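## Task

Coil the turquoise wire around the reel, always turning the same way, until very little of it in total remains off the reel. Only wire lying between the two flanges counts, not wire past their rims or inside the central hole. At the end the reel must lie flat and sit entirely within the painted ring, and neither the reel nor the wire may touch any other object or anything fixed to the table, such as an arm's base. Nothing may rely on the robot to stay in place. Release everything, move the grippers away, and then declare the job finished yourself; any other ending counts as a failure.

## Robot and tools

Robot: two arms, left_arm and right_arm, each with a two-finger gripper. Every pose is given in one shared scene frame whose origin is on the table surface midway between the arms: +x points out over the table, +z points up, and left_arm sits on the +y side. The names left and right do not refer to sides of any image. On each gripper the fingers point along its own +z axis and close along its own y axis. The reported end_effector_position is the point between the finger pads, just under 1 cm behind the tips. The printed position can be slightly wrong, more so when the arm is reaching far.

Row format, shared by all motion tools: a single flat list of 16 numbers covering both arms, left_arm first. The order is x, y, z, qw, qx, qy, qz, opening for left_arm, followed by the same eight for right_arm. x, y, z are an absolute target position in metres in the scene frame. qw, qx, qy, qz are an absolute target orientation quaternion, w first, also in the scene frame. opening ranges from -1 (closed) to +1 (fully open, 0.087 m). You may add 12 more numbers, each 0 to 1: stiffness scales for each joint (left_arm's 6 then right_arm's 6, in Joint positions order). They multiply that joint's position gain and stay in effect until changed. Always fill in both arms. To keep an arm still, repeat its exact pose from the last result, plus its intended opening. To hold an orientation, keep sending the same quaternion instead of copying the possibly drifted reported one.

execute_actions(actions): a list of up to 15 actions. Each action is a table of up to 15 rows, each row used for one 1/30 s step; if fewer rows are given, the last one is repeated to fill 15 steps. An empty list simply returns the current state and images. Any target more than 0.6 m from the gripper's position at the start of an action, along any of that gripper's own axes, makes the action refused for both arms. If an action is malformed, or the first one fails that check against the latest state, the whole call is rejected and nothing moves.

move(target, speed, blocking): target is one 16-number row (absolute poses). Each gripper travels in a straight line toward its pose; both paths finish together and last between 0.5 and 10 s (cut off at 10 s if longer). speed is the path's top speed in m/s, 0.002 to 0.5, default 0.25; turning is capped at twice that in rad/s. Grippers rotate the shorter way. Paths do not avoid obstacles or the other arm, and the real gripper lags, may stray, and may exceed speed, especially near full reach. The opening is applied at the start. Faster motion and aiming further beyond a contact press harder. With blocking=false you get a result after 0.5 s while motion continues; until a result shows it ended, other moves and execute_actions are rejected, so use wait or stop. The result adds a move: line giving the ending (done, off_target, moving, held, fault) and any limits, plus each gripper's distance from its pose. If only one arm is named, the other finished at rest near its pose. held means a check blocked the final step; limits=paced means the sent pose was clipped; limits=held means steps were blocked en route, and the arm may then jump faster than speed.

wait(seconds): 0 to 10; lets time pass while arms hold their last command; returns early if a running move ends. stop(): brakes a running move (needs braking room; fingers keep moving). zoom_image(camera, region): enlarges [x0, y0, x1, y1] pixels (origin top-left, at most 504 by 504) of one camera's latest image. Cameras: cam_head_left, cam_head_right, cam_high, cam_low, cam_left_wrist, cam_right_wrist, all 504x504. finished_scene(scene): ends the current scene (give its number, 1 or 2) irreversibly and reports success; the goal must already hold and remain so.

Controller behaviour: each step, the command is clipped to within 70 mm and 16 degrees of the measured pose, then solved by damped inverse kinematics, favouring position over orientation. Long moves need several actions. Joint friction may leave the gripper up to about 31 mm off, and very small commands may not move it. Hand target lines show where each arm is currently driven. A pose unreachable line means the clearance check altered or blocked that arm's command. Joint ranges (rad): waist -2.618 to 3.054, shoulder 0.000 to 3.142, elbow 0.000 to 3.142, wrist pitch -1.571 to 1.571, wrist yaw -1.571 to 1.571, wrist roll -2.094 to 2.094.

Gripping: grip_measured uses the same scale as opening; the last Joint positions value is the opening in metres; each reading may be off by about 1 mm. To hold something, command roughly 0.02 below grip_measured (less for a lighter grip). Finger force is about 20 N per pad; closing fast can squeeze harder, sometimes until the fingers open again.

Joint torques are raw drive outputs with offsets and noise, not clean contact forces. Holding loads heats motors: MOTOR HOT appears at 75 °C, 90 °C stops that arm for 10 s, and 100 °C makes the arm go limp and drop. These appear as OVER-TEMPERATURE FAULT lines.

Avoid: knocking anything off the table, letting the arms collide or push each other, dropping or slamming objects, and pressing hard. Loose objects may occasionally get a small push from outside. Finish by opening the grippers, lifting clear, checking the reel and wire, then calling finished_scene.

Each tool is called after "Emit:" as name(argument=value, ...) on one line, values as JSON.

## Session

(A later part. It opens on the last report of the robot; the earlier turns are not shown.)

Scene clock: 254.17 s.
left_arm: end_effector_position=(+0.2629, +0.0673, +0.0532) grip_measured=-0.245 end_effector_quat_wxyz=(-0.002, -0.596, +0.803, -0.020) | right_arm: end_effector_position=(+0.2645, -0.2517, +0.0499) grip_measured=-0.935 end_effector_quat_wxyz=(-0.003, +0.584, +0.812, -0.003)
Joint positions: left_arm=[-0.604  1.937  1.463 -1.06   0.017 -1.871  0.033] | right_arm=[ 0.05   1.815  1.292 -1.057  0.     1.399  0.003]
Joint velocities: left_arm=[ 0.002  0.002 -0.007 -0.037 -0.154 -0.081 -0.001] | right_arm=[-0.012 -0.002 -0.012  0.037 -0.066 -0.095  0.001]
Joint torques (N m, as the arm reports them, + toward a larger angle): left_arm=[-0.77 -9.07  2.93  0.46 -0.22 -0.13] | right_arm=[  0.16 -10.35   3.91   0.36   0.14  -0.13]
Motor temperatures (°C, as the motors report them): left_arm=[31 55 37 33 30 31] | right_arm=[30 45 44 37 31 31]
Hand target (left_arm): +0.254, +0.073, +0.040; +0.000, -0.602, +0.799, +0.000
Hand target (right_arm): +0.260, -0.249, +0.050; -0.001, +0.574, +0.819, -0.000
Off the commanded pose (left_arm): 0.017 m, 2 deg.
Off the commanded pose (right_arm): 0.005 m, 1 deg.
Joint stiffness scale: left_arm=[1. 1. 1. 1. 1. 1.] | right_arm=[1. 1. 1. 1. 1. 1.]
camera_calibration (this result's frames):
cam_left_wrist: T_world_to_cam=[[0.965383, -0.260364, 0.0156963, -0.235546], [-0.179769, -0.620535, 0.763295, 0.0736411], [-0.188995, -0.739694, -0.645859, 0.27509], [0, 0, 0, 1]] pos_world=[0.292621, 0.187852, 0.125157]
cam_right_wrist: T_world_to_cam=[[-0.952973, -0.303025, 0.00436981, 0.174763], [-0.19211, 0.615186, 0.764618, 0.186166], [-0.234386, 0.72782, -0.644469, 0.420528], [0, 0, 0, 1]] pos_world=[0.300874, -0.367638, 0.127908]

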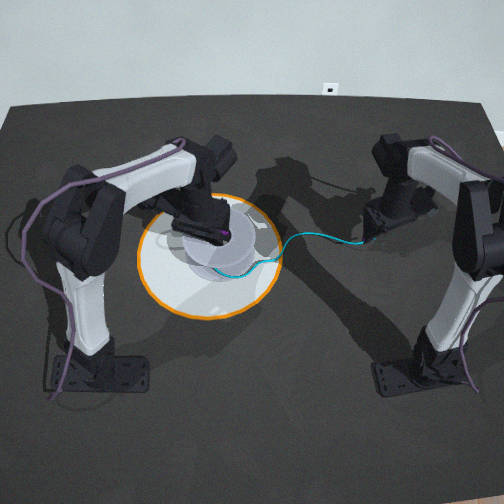

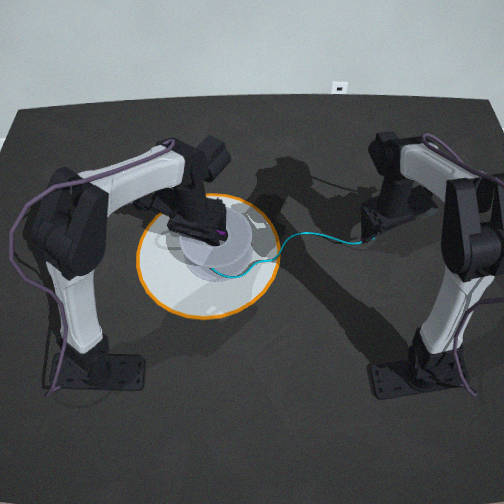

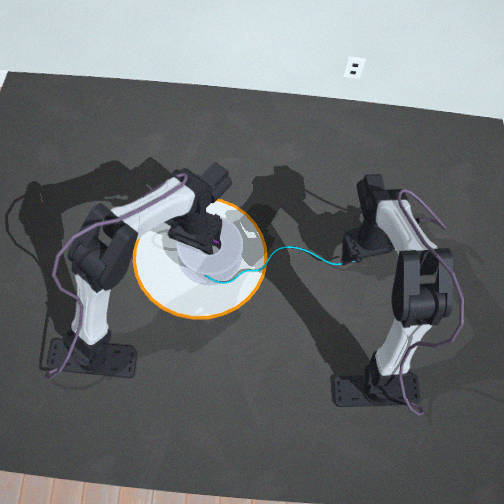

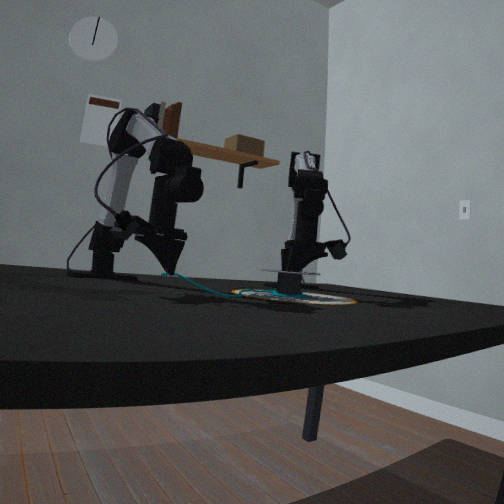

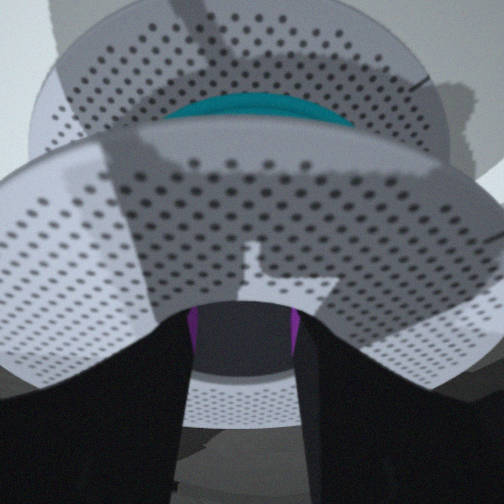

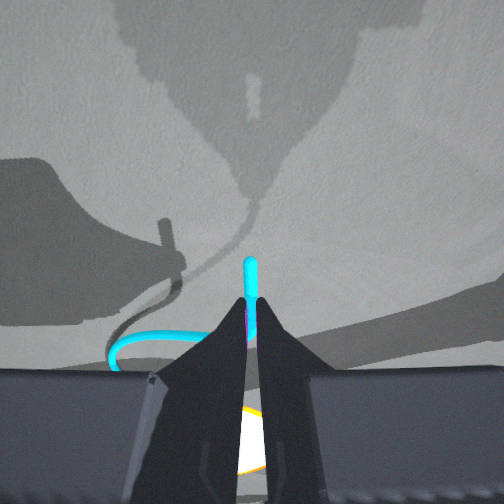

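Emit:
execute_actions(actions=[[[0.254,0.073,0.04,0,0.375,-0.927,0,0, 0.25,-0.25,0.05,0,0.574,0.819,0,-1]],[[0.254,0.073,0.04,0,0.122,-0.993,0,0, 0.24,-0.25,0.05,0,0.574,0.819,0,-1]],[[0.254,0.073,0.04,0,-0.139,-0.99,0,0, 0.235,-0.245,0.05,0,0.574,0.819,0,-1]],[[0.254,0.073,0.04,0,-0.391,-0.921,0,0, 0.235,-0.227,0.05,0,0.574,0.819,0,-1]],[[0.254,0.073,0.04,0,-0.616,-0.788,0,0, 0.235,-0.208,0.05,0,0.574,0.819,0,-1]],[[0.254,0.073,0.04,0,-0.799,-0.602,0,0, 0.235,-0.189,0.05,0,0.574,0.819,0,-1]],[[0.254,0.073,0.04,0,-0.927,-0.375,0,0, 0.235,-0.17,0.05,0,0.574,0.819,0,-1]],[[0.254,0.073,0.04,0,-0.993,-0.122,0,0, 0.235,-0.151,0.05,0,0.574,0.819,0,-1]],[[0.254,0.073,0.04,0,-0.993,-0.122,0,-1, 0.235,-0.151,0.05,0,0.574,0.819,0,-1]],[[0.254,0.073,0.04,0,-0.799,-0.602,0,-1, 0.235,-0.151,0.05,0.12,0.57,0.79,0.155,-1]],[[0.254,0.073,0.04,0,-0.391,-0.921,0,-1, 0.235,-0.151,0.045,0.233,0.563,0.733,0.304,-1]],[[0.254,0.073,0.04,0,0.122,-0.993,0,-1, 0.235,-0.151,0.045,0.233,0.563,0.733,0.304,-1]],[[0.254,0.073,0.04,0,0.602,-0.799,0,-1, 0.235,-0.151,0.045,0.233,0.563,0.733,0.304,-1]],[[0.254,0.073,0.04,0,0.602,-0.799,0,-0.5, 0.235,-0.151,0.045,0.233,0.563,0.733,0.304,-1]],[[0.254,0.073,0.04,0,0.602,-0.799,0,0, 0.235,-0.151,0.045,0.233,0.563,0.733,0.304,-1]]])

Scene clock: 272.87 s.
left_arm: end_effector_position=(+0.2614, +0.0686, +0.0532) grip_measured=-0.242 end_effector_quat_wxyz=(-0.002, -0.572, +0.820, -0.020) | right_arm: end_effector_position=(+0.2412, -0.1501, +0.0587) grip_measured=-0.935 end_effector_quat_wxyz=(+0.237, +0.562, +0.726, +0.317)
Joint positions: left_arm=[-0.601  1.938  1.464 -1.06   0.018 -1.81   0.033] | right_arm=[0.491 1.266 0.464 0.019 0.233 1.814 0.003]
Joint velocities: left_arm=[-0.032 -0.027 -0.012  0.051 -0.066 -0.432 -0.   ] | right_arm=[ 0.007 -0.007 -0.012  0.007 -0.007 -0.007 -0.001]
Joint torques (N m, as the arm reports them, + toward a larger angle): left_arm=[-0.78 -8.98  3.05  0.47 -0.24 -0.07] | right_arm=[ 0.65 -2.37  4.62  1.63  0.27  0.06]
Motor temperatures (°C, as the motors report them): left_arm=[31 55 37 33 30 31] | right_arm=[30 45 44 37 31 31]
Hand target (left_arm): +0.254, +0.073, +0.040; -0.000, -0.600, +0.800, +0.001
Hand target (right_arm): +0.235, -0.151, +0.045; +0.233, +0.563, +0.733, +0.304
Off the commanded pose (left_arm): 0.016 m, 5 deg.
Off the commanded pose (right_arm): 0.015 m, 2 deg.
Joint stiffness scale: left_arm=[1. 1. 1. 1. 1. 1.] | right_arm=[1. 1. 1. 1. 1. 1.]
camera_calibration (this result's frames):
cam_left_wrist: T_world_to_cam=[[0.948765, -0.315503, 0.0174049, -0.225709], [-0.216572, -0.609178, 0.762888, 0.0830754], [-0.230091, -0.727571, -0.646296, 0.285746], [0, 0, 0, 1]] pos_world=[0.297884, 0.187296, 0.125227]
cam_right_wrist: T_world_to_cam=[[-0.667246, -0.150177, -0.72954, 0.180352], [-0.695561, 0.475969, 0.53819, 0.226306], [0.266415, 0.866545, -0.422046, 0.233784], [0, 0, 0, 1]] pos_world=[0.215465, -0.283214, 0.108446]

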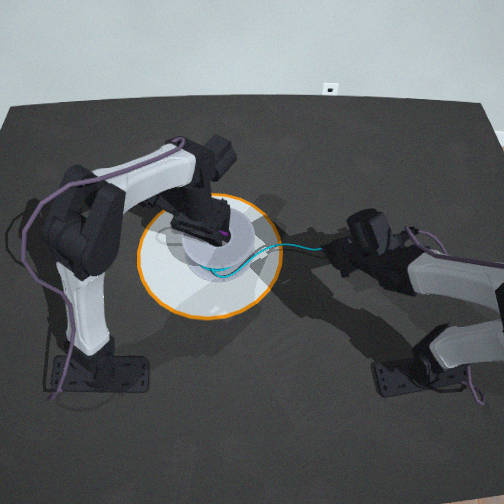

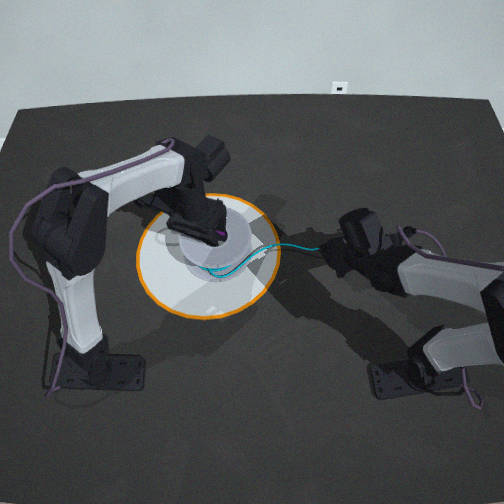

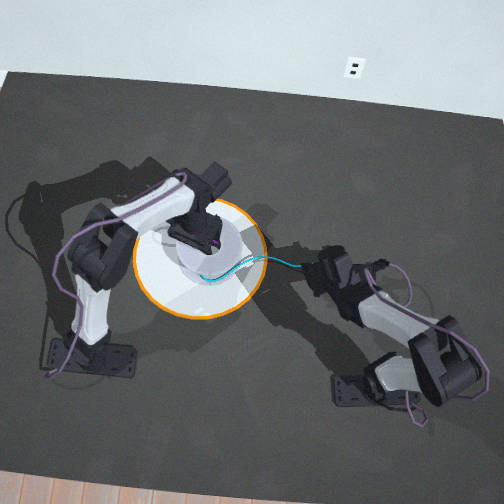

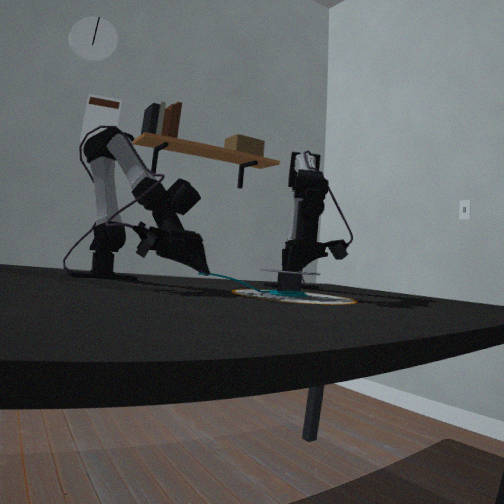

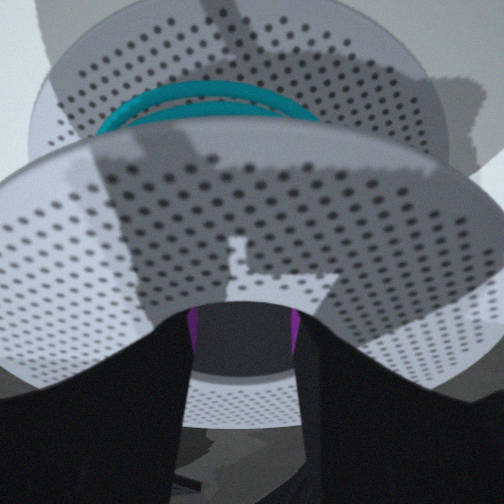

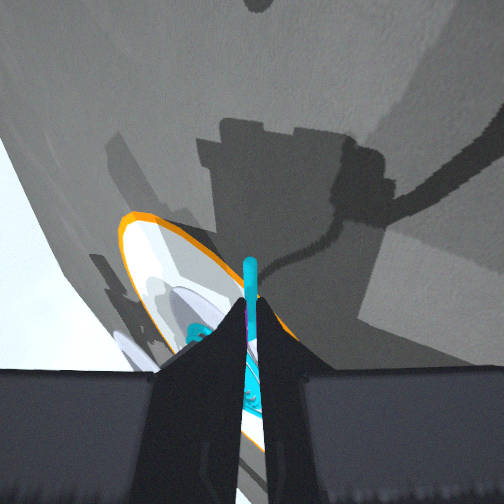

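Emit:
execute_actions(actions=[[[0.254,0.073,0.04,0,0.375,-0.927,0,0, 0.235,-0.151,0.035,0.233,0.563,0.733,0.304,-1]],[[0.254,0.073,0.04,0,0.122,-0.993,0,0, 0.235,-0.148,0.035,0.233,0.563,0.733,0.304,-1]],[[0.254,0.073,0.04,0,-0.139,-0.99,0,0, 0.235,-0.13,0.035,0.233,0.563,0.733,0.304,-1]],[[0.254,0.073,0.04,0,-0.391,-0.921,0,0, 0.235,-0.111,0.035,0.233,0.563,0.733,0.304,-1]],[[0.254,0.073,0.04,0,-0.616,-0.788,0,0, 0.235,-0.092,0.035,0.233,0.563,0.733,0.304,-1]],[[0.254,0.073,0.04,0,-0.799,-0.602,0,0, 0.235,-0.073,0.035,0.233,0.563,0.733,0.304,-1]],[[0.254,0.073,0.04,0,-0.799,-0.602,0,-1, 0.235,-0.073,0.035,0.233,0.563,0.733,0.304,-1]],[[0.254,0.073,0.04,0,-0.391,-0.921,0,-1, 0.235,-0.073,0.035,0.233,0.563,0.733,0.304,-1]],[[0.254,0.073,0.04,0,0.122,-0.993,0,-1, 0.235,-0.073,0.035,0.233,0.563,0.733,0.304,-1]],[[0.254,0.073,0.04,0,0.602,-0.799,0,-1, 0.235,-0.073,0.035,0.233,0.563,0.733,0.304,-1]],[[0.254,0.073,0.04,0,0.602,-0.799,0,-0.5, 0.235,-0.073,0.035,0.233,0.563,0.733,0.304,-1]],[[0.254,0.073,0.04,0,0.602,-0.799,0,0, 0.235,-0.073,0.035,0.233,0.563,0.733,0.304,-1]]])

Emit:
zoom_image(camera="cam_head_left", region=[130, 180, 330, 330])

Scene clock: 289.07 s.
left_arm: end_effector_position=(+0.2629, +0.0690, +0.0534) grip_measured=-0.236 end_effector_quat_wxyz=(-0.001, -0.593, +0.805, -0.018) | right_arm: end_effector_position=(+0.2333, -0.0767, +0.0364) grip_measured=-0.935 end_effector_quat_wxyz=(+0.231, +0.562, +0.732, +0.308)
Joint positions: left_arm=[-0.601  1.938  1.465 -1.066  0.014 -1.862  0.033] | right_arm=[0.748 1.535 0.601 0.065 0.398 2.012 0.003]
Joint velocities: left_arm=[-0.007  0.007 -0.017 -0.051 -0.022 -0.154 -0.002] | right_arm=[ 0.007  0.022 -0.012  0.037 -0.066  0.022  0.   ]
Joint torques (N m, as the arm reports them, + toward a larger angle): left_arm=[-0.88 -9.11  2.78  0.51 -0.19 -0.13] | right_arm=[ 0.26 -4.53  6.95  1.3   0.35  0.01]
Motor temperatures (°C, as the motors report them): left_arm=[31 56 37 33 30 31] | right_arm=[30 42 44 39 31 31]
Hand target (left_arm): +0.254, +0.073, +0.040; -0.000, -0.601, +0.799, +0.000
Hand target (right_arm): +0.235, -0.073, +0.035; +0.233, +0.563, +0.733, +0.304
Off the commanded pose (left_arm): 0.017 m, 2 deg.
Off the commanded pose (right_arm): 0.004 m, 1 deg.
Joint stiffness scale: left_arm=[1. 1. 1. 1. 1. 1.] | right_arm=[1. 1. 1. 1. 1. 1.]
camera_calibration (this result's frames):
cam_left_wrist: T_world_to_cam=[[0.963823, -0.266207, 0.0133983, -0.234135], [-0.182743, -0.62337, 0.760273, 0.0756646], [-0.194038, -0.735217, -0.649465, 0.277662], [0, 0, 0, 1]] pos_world=[0.293369, 0.188981, 0.125943]
cam_right_wrist: T_world_to_cam=[[-0.682014, -0.161952, -0.713182, 0.17179], [-0.686593, 0.477657, 0.548118, 0.195623], [0.251888, 0.86349, -0.436964, 0.166577], [0, 0, 0, 1]] pos_world=[0.209519, -0.209456, 0.0880811]

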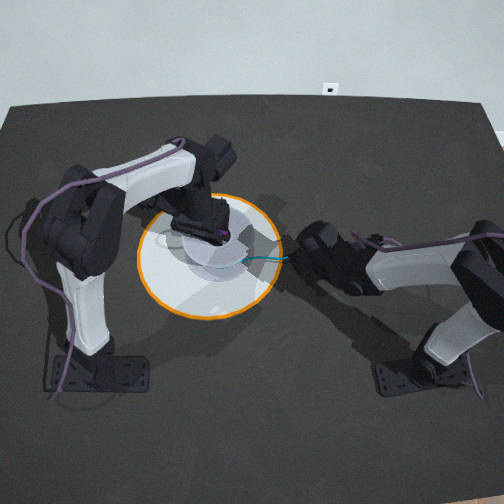

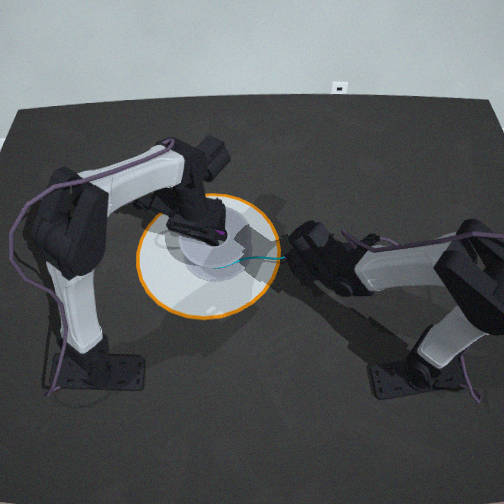

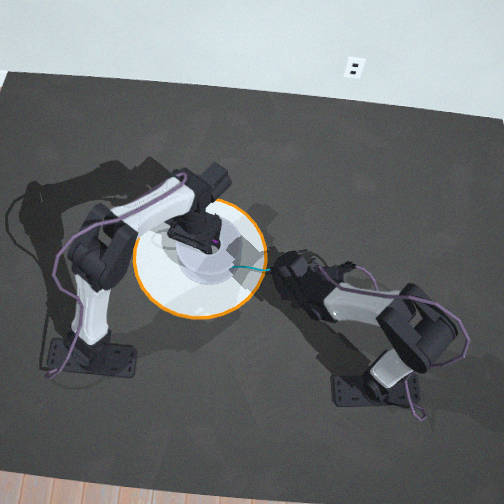

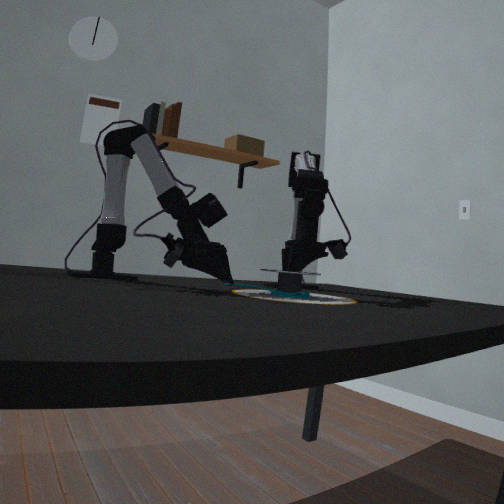

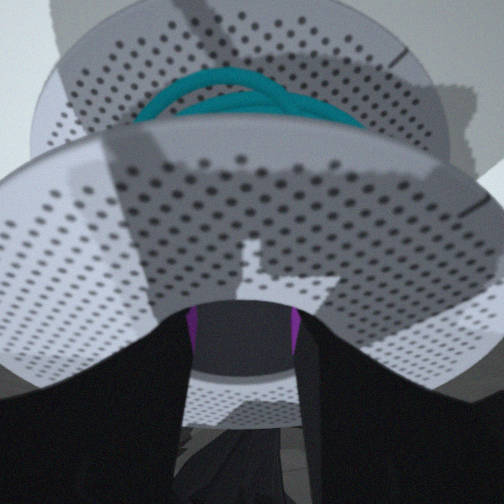

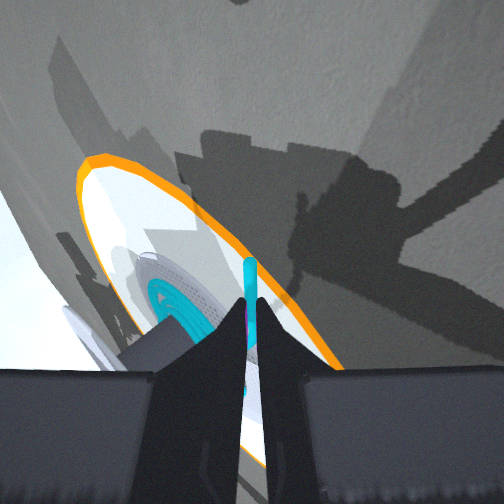

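Region (130, 180, 330, 330) of cam_head_left's 504x504 image, scaled by 2.520, with more detail than that image has; it fills the top 378 rows of this view, and the rest is white.

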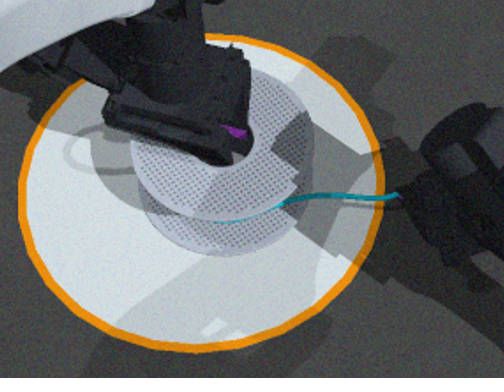

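Emit:
execute_actions(actions=[[[0.254,0.073,0.04,0,0.375,-0.927,0,0, 0.238,-0.058,0.032,0.177,0.427,0.82,0.34,-1]],[[0.254,0.073,0.04,0,0.122,-0.993,0,0, 0.242,-0.04,0.03,0.177,0.427,0.82,0.34,-1]],[[0.254,0.073,0.04,0,-0.139,-0.99,0,0, 0.246,-0.022,0.028,0.131,0.316,0.868,0.36,-1]],[[0.254,0.073,0.04,0,-0.391,-0.921,0,0, 0.25,-0.004,0.028,0.131,0.316,0.868,0.36,-1]],[[0.254,0.073,0.04,0,-0.616,-0.788,0,0, 0.25,0.014,0.028,0.067,0.161,0.91,0.377,-1]],[[0.254,0.073,0.04,0,-0.616,-0.788,0,-1, 0.25,0.014,0.028,0.067,0.161,0.91,0.377,-1]],[[0.254,0.073,0.04,0,-0.139,-0.99,0,-1, 0.25,0.014,0.028,0.067,0.161,0.91,0.377,-1]],[[0.254,0.073,0.04,0,0.375,-0.927,0,-1, 0.25,0.014,0.028,0.067,0.161,0.91,0.377,-1]],[[0.254,0.073,0.04,0,0.602,-0.799,0,-1, 0.25,0.014,0.028,0.067,0.161,0.91,0.377,-1]],[[0.254,0.073,0.04,0,0.602,-0.799,0,-0.5, 0.25,0.014,0.028,0.067,0.161,0.91,0.377,-1]],[[0.254,0.073,0.04,0,0.602,-0.799,0,0, 0.25,0.014,0.028,0.067,0.161,0.91,0.377,-1]]])

Emit:
zoom_image(camera="cam_head_left", region=[130, 180, 330, 330])

Scene clock: 304.93 s.
left_arm: end_effector_position=(+0.2588, +0.0695, +0.0531) grip_measured=-0.227 end_effector_quat_wxyz=(-0.001, -0.596, +0.803, -0.015) | right_arm: end_effector_position=(+0.2456, +0.0098, +0.0274) grip_measured=-0.939 end_effector_quat_wxyz=(+0.065, +0.167, +0.911, +0.372)
Joint positions: left_arm=[-0.608  1.928  1.451 -1.066  0.011 -1.875  0.034] | right_arm=[ 0.556  1.922  1.035  0.01  -0.379  1.16   0.003]
Joint velocities: left_arm=[-0.007 -0.002  0.007 -0.066  0.007 -0.081  0.   ] | right_arm=[ 0.002 -0.002 -0.007 -0.037 -0.007 -0.066 -0.001]
Joint torques (N m, as the arm reports them, + toward a larger angle): left_arm=[-0.42 -8.3   3.63  0.51 -0.16 -0.09] | right_arm=[-0.38 -8.71  7.25  1.51 -0.09 -0.18]
Motor temperatures (°C, as the motors report them): left_arm=[31 56 37 33 30 31] | right_arm=[30 41 45 39 31 31]
Hand target (left_arm): +0.254, +0.073, +0.040; +0.000, -0.602, +0.799, +0.000
Hand target (right_arm): +0.250, +0.014, +0.028; +0.067, +0.161, +0.910, +0.377
Off the commanded pose (left_arm): 0.014 m, 2 deg.
Off the commanded pose (right_arm): 0.006 m, 1 deg.
Joint stiffness scale: left_arm=[1. 1. 1. 1. 1. 1.] | right_arm=[1. 1. 1. 1. 1. 1.]
camera_calibration (this result's frames):
cam_left_wrist: T_world_to_cam=[[0.965581, -0.259941, 0.00916281, -0.230704], [-0.176233, -0.627917, 0.758065, 0.0741838], [-0.191298, -0.733588, -0.652115, 0.276362], [0, 0, 0, 1]] pos_world=[0.288704, 0.189348, 0.126097]
cam_right_wrist: T_world_to_cam=[[-0.269667, -0.658218, -0.702872, 0.0910715], [-0.78761, -0.269187, 0.554264, 0.199602], [-0.55403, 0.703056, -0.445828, 0.284584], [0, 0, 0, 1]] pos_world=[0.339436, -0.0864035, 0.0802553]

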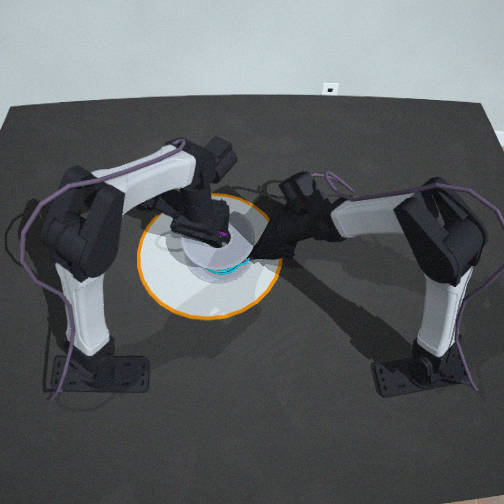

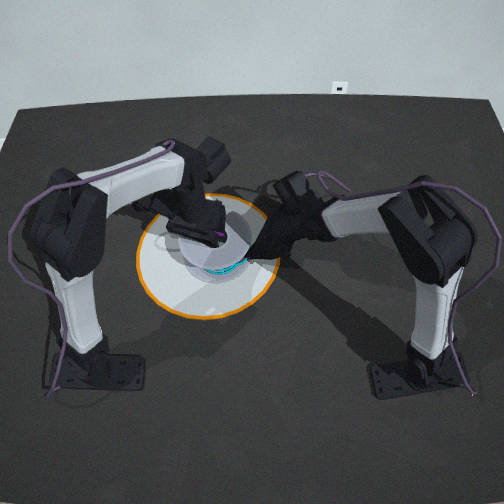

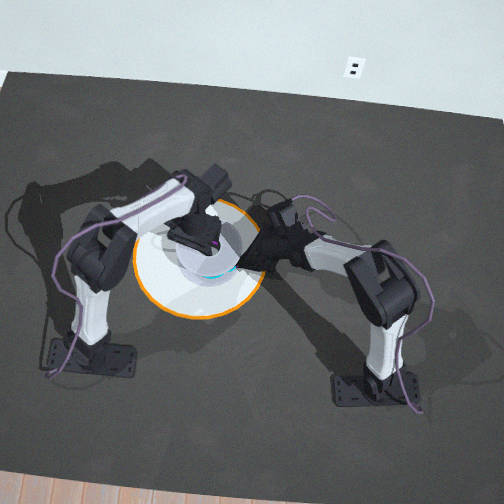

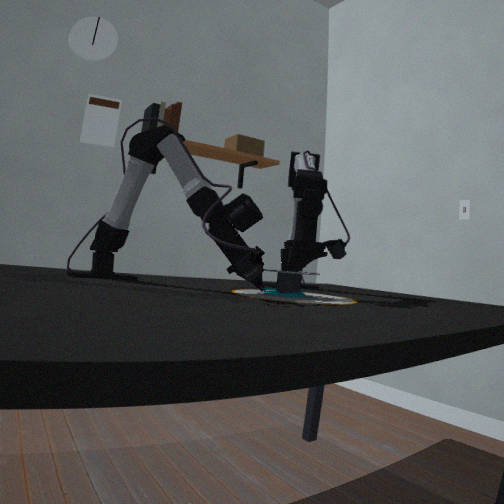

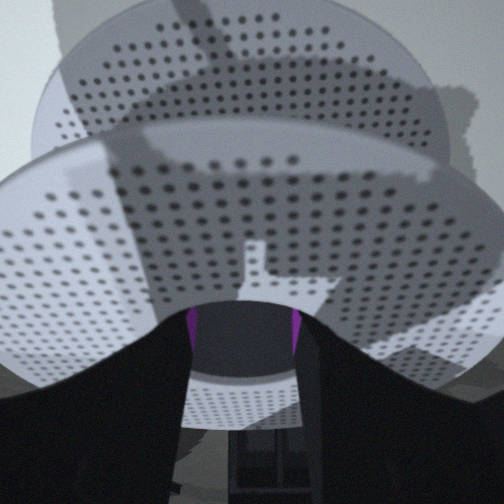

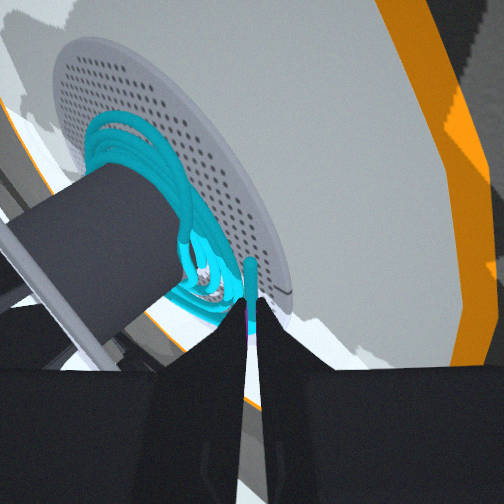

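Region (130, 180, 330, 330) of cam_head_left's 504x504 image, scaled by 2.520, with more detail than that image has; it fills the top 378 rows of this view, and the rest is white.

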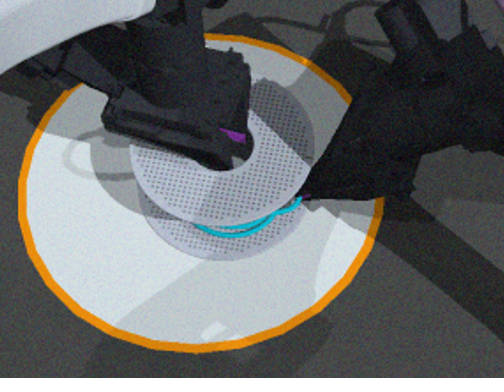

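Emit:
execute_actions(actions=[[[0.254,0.073,0.04,0,0.375,-0.927,0,0, 0.252,0.028,0.02,0.067,0.161,0.91,0.377,-1]],[[0.254,0.073,0.04,0,0.375,-0.927,0,0, 0.252,0.028,0.02,0.067,0.161,0.91,0.377,-0.86]],[[0.254,0.073,0.04,0,0.122,-0.993,0,0, 0.252,0.028,0.02,0.067,0.161,0.91,0.377,-0.86]],[[0.254,0.073,0.04,0,-0.139,-0.99,0,0, 0.252,0.028,0.02,0.067,0.161,0.91,0.377,-0.86]],[[0.254,0.073,0.04,0,-0.139,-0.99,0,0, 0.25,-0.02,0.035,0.067,0.161,0.91,0.377,-0.86]],[[0.254,0.073,0.04,0,-0.139,-0.99,0,0, 0.24,-0.08,0.07,0.067,0.161,0.91,0.377,-0.86]]])

Emit:
zoom_image(camera="cam_head_left", region=[130, 180, 330, 330])

Scene clock: 313.60 s.
left_arm: end_effector_position=(+0.2608, +0.0745, +0.0534) grip_measured=-0.179 end_effector_quat_wxyz=(+0.023, +0.123, +0.992, -0.011) | right_arm: end_effector_position=(+0.2486, -0.0772, +0.0735) grip_measured=-0.860 end_effector_quat_wxyz=(+0.081, +0.166, +0.906, +0.381)
Joint positions: left_arm=[-0.663  2.099  1.713 -1.134 -0.004 -0.407  0.036] | right_arm=[ 0.334  1.665  0.925 -0.181 -0.507  0.972  0.006]
Joint velocities: left_arm=[-0.002 -0.002 -0.002 -0.081 -0.051  0.007  0.   ] | right_arm=[-0.027  0.007  0.012 -0.066 -0.051 -0.051 -0.   ]
Joint torques (N m, as the arm reports them, + toward a larger angle): left_arm=[-1.1  -7.62  6.47  0.38  0.03  0.28] | right_arm=[-0.25 -8.41  5.39  1.21 -0.17 -0.22]
Motor temperatures (°C, as the motors report them): left_arm=[31 55 38 33 30 31] | right_arm=[30 42 46 40 31 31]
Hand target (left_arm): +0.254, +0.073, +0.040; +0.000, +0.139, +0.990, -0.000
Hand target (right_arm): +0.240, -0.080, +0.070; +0.069, +0.161, +0.910, +0.376
Off the commanded pose (left_arm): 0.015 m, 3 deg.
Off the commanded pose (right_arm): 0.010 m, 2 deg.
Joint stiffness scale: left_arm=[1. 1. 1. 1. 1. 1.] | right_arm=[1. 1. 1. 1. 1. 1.]
camera_calibration (this result's frames):
cam_left_wrist: T_world_to_cam=[[-0.213261, -0.976983, 0.0047877, 0.129706], [-0.684747, 0.152962, 0.712547, 0.154328], [-0.696879, 0.14868, -0.701608, 0.349398], [0, 0, 0, 1]] pos_world=[0.376825, 0.0511657, 0.134554]
cam_right_wrist: T_world_to_cam=[[-0.251705, -0.645623, -0.720982, 0.0648649], [-0.80868, -0.268953, 0.523164, 0.160571], [-0.531677, 0.714727, -0.454406, 0.363928], [0, 0, 0, 1]] pos_world=[0.33967, -0.175045, 0.128133]

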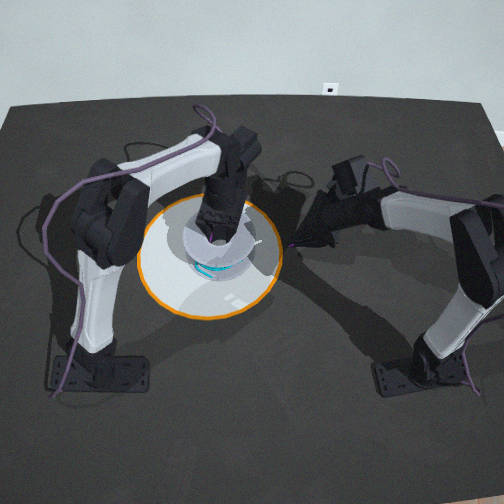

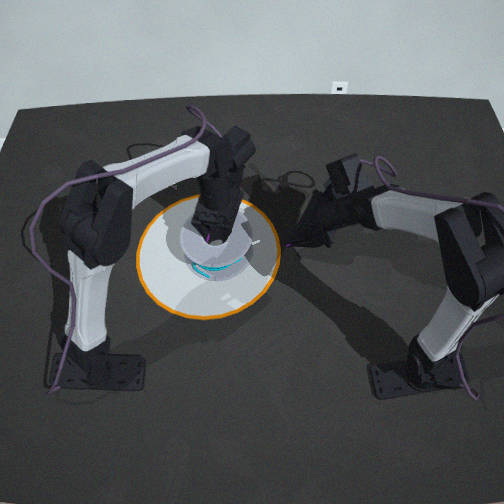

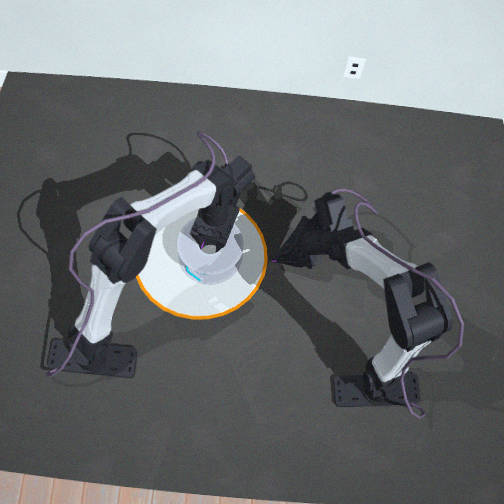

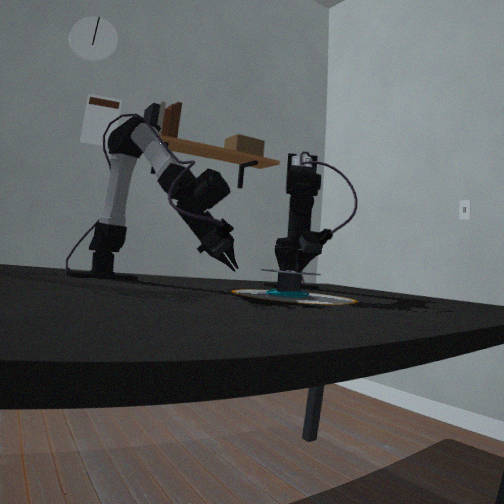

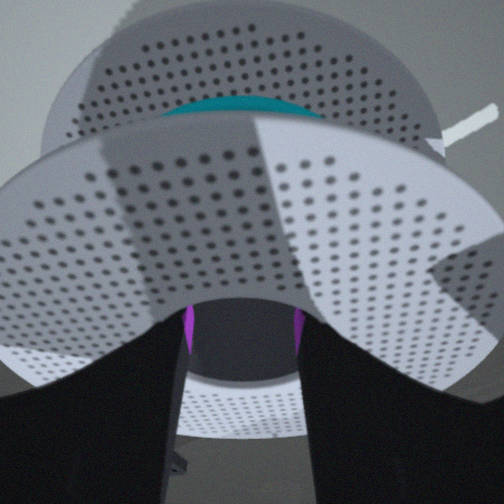

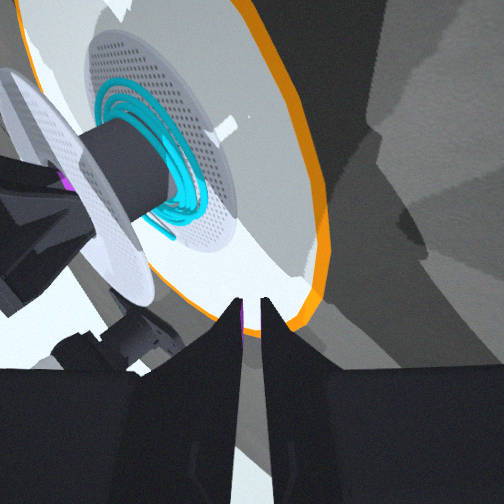

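Region (130, 180, 330, 330) of cam_head_left's 504x504 image, scaled by 2.520, with more detail than that image has; it fills the top 378 rows of this view, and the rest is white.

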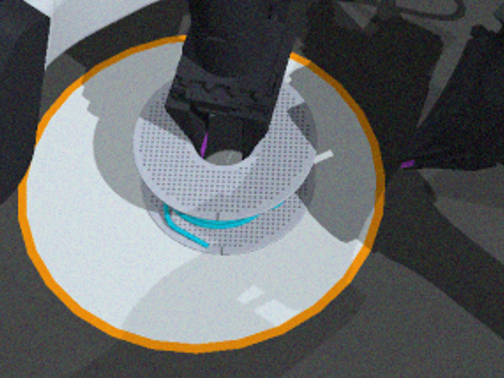

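The wire tip is inside the flange edge. Releasing and moving clear.

Emit:
execute_actions(actions=[[[0.254,0.073,0.04,0,-0.139,-0.99,0,-1, 0.23,-0.14,0.1,0.067,0.161,0.91,0.377,-0.86]],[[0.254,0.073,0.1,0,-0.139,-0.99,0,-1, 0.22,-0.2,0.12,0.067,0.161,0.91,0.377,-0.86]],[[0.254,0.073,0.16,0,-0.139,-0.99,0,-1, 0.22,-0.2,0.12,0.067,0.161,0.91,0.377,-0.86]],[[0.26,0.2,0.18,0,-0.139,-0.99,0,-1, 0.22,-0.2,0.12,0.067,0.161,0.91,0.377,-0.86]],[[0.27,0.33,0.18,0,-0.139,-0.99,0,-1, 0.22,-0.2,0.12,0.067,0.161,0.91,0.377,-0.86]],[[0.27,0.4,0.18,0,-0.139,-0.99,0,-1, 0.22,-0.2,0.12,0.067,0.161,0.91,0.377,-0.86]]])

Emit:
zoom_image(camera="cam_high", region=[110, 180, 310, 330])

Scene clock: 324.13 s.
left_arm: end_effector_position=(+0.2663, +0.4029, +0.1757) grip_measured=-1.000 end_effector_quat_wxyz=(+0.000, +0.127, +0.992, +0.005) | right_arm: end_effector_position=(+0.2162, -0.1997, +0.1145) grip_measured=-0.860 end_effector_quat_wxyz=(+0.063, +0.165, +0.911, +0.373)
Joint positions: left_arm=[ 0.209  1.871  1.87  -1.565 -0.009  0.474  0.   ] | right_arm=[-0.062  1.446  0.939 -0.709 -0.706  0.531  0.006]
Joint velocities: left_arm=[-0.002  0.002 -0.002 -0.066  0.007  0.066  0.   ] | right_arm=[-0.007  0.002 -0.012  0.066  0.037 -0.007 -0.   ]
Joint torques (N m, as the arm reports them, + toward a larger angle): left_arm=[-0.63 -8.68  7.11  0.35  0.13  0.15] | right_arm=[-0.57 -5.51  7.88  0.86 -0.3  -0.2 ]
Motor temperatures (°C, as the motors report them): left_arm=[31 55 39 33 30 31] | right_arm=[30 42 46 40 31 31]
Hand target (left_arm): +0.269, +0.400, +0.180; +0.007, +0.139, +0.990, +0.004
Hand target (right_arm): +0.220, -0.200, +0.120; +0.067, +0.161, +0.910, +0.377
Off the commanded pose (left_arm): 0.006 m, 1 deg.
Off the commanded pose (right_arm): 0.007 m, 1 deg.
Joint stiffness scale: left_arm=[1. 1. 1. 1. 1. 1.] | right_arm=[1. 1. 1. 1. 1. 1.]
joint sent to its limit (left arm) — the command would take joint 4 (wrist pitch) past its lower limit, so that joint was sent only as far as its limit.
camera_calibration (this result's frames):
cam_left_wrist: T_world_to_cam=[[-0.222788, -0.974592, -0.0231609, 0.457674], [-0.653908, 0.131776, 0.74501, 0.0153283], [-0.723029, 0.181124, -0.666651, 0.377963], [0, 0, 0, 1]] pos_world=[0.385265, 0.375567, 0.25115]
cam_right_wrist: T_world_to_cam=[[-0.267963, -0.658716, -0.703057, 0.00603545], [-0.784621, -0.274261, 0.556014, 0.0699184], [-0.559076, 0.700624, -0.443351, 0.454785], [0, 0, 0, 1]] pos_world=[0.310736, -0.295482, 0.166997]

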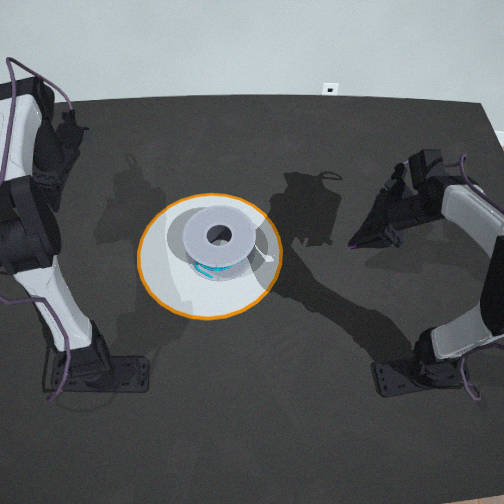

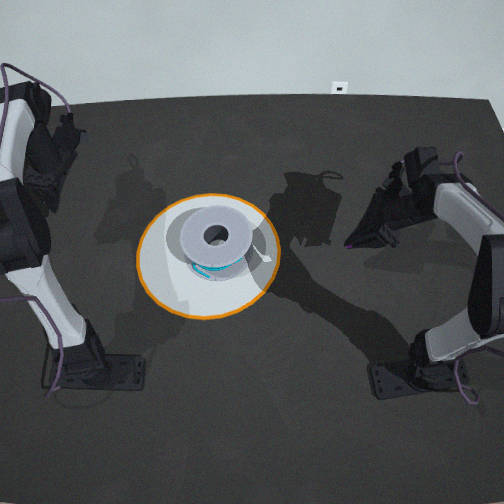

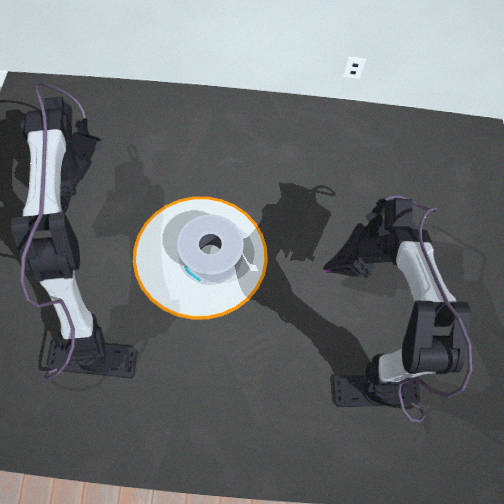

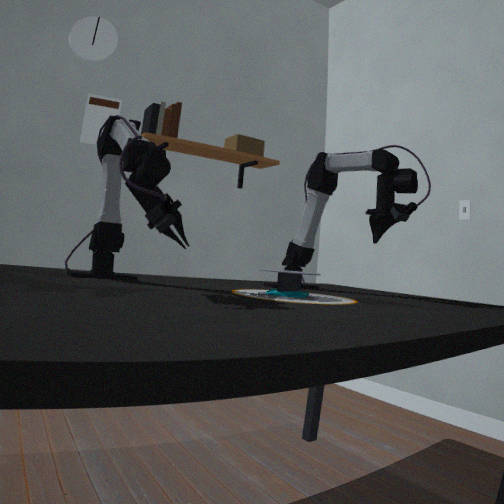

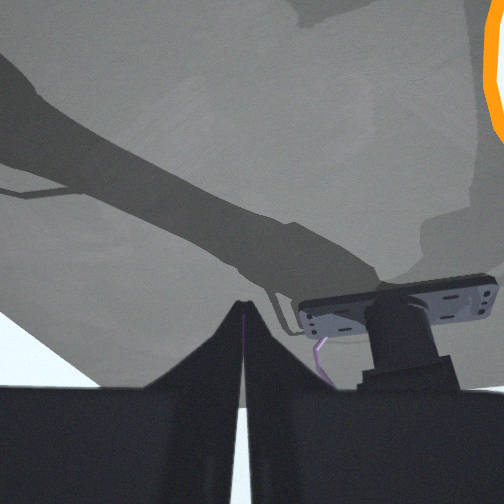

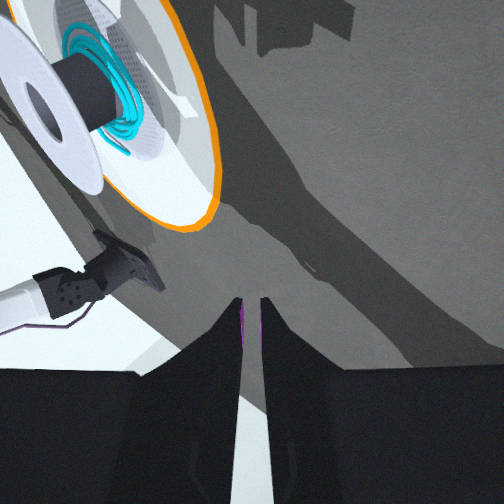

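Region (110, 180, 310, 330) of cam_high's 504x504 image, scaled by 2.520, with more detail than that image has; it fills the top 378 rows of this view, and the rest is white.

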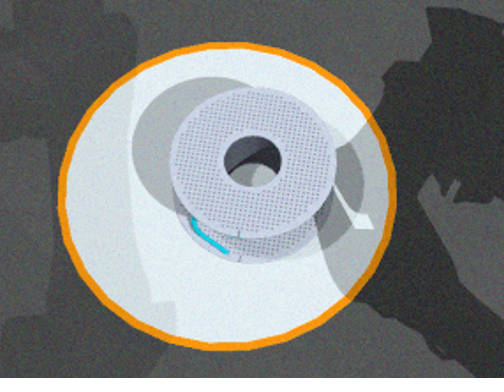

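Emit:
finished_scene(scene=2)

The scene is finished: the task was done.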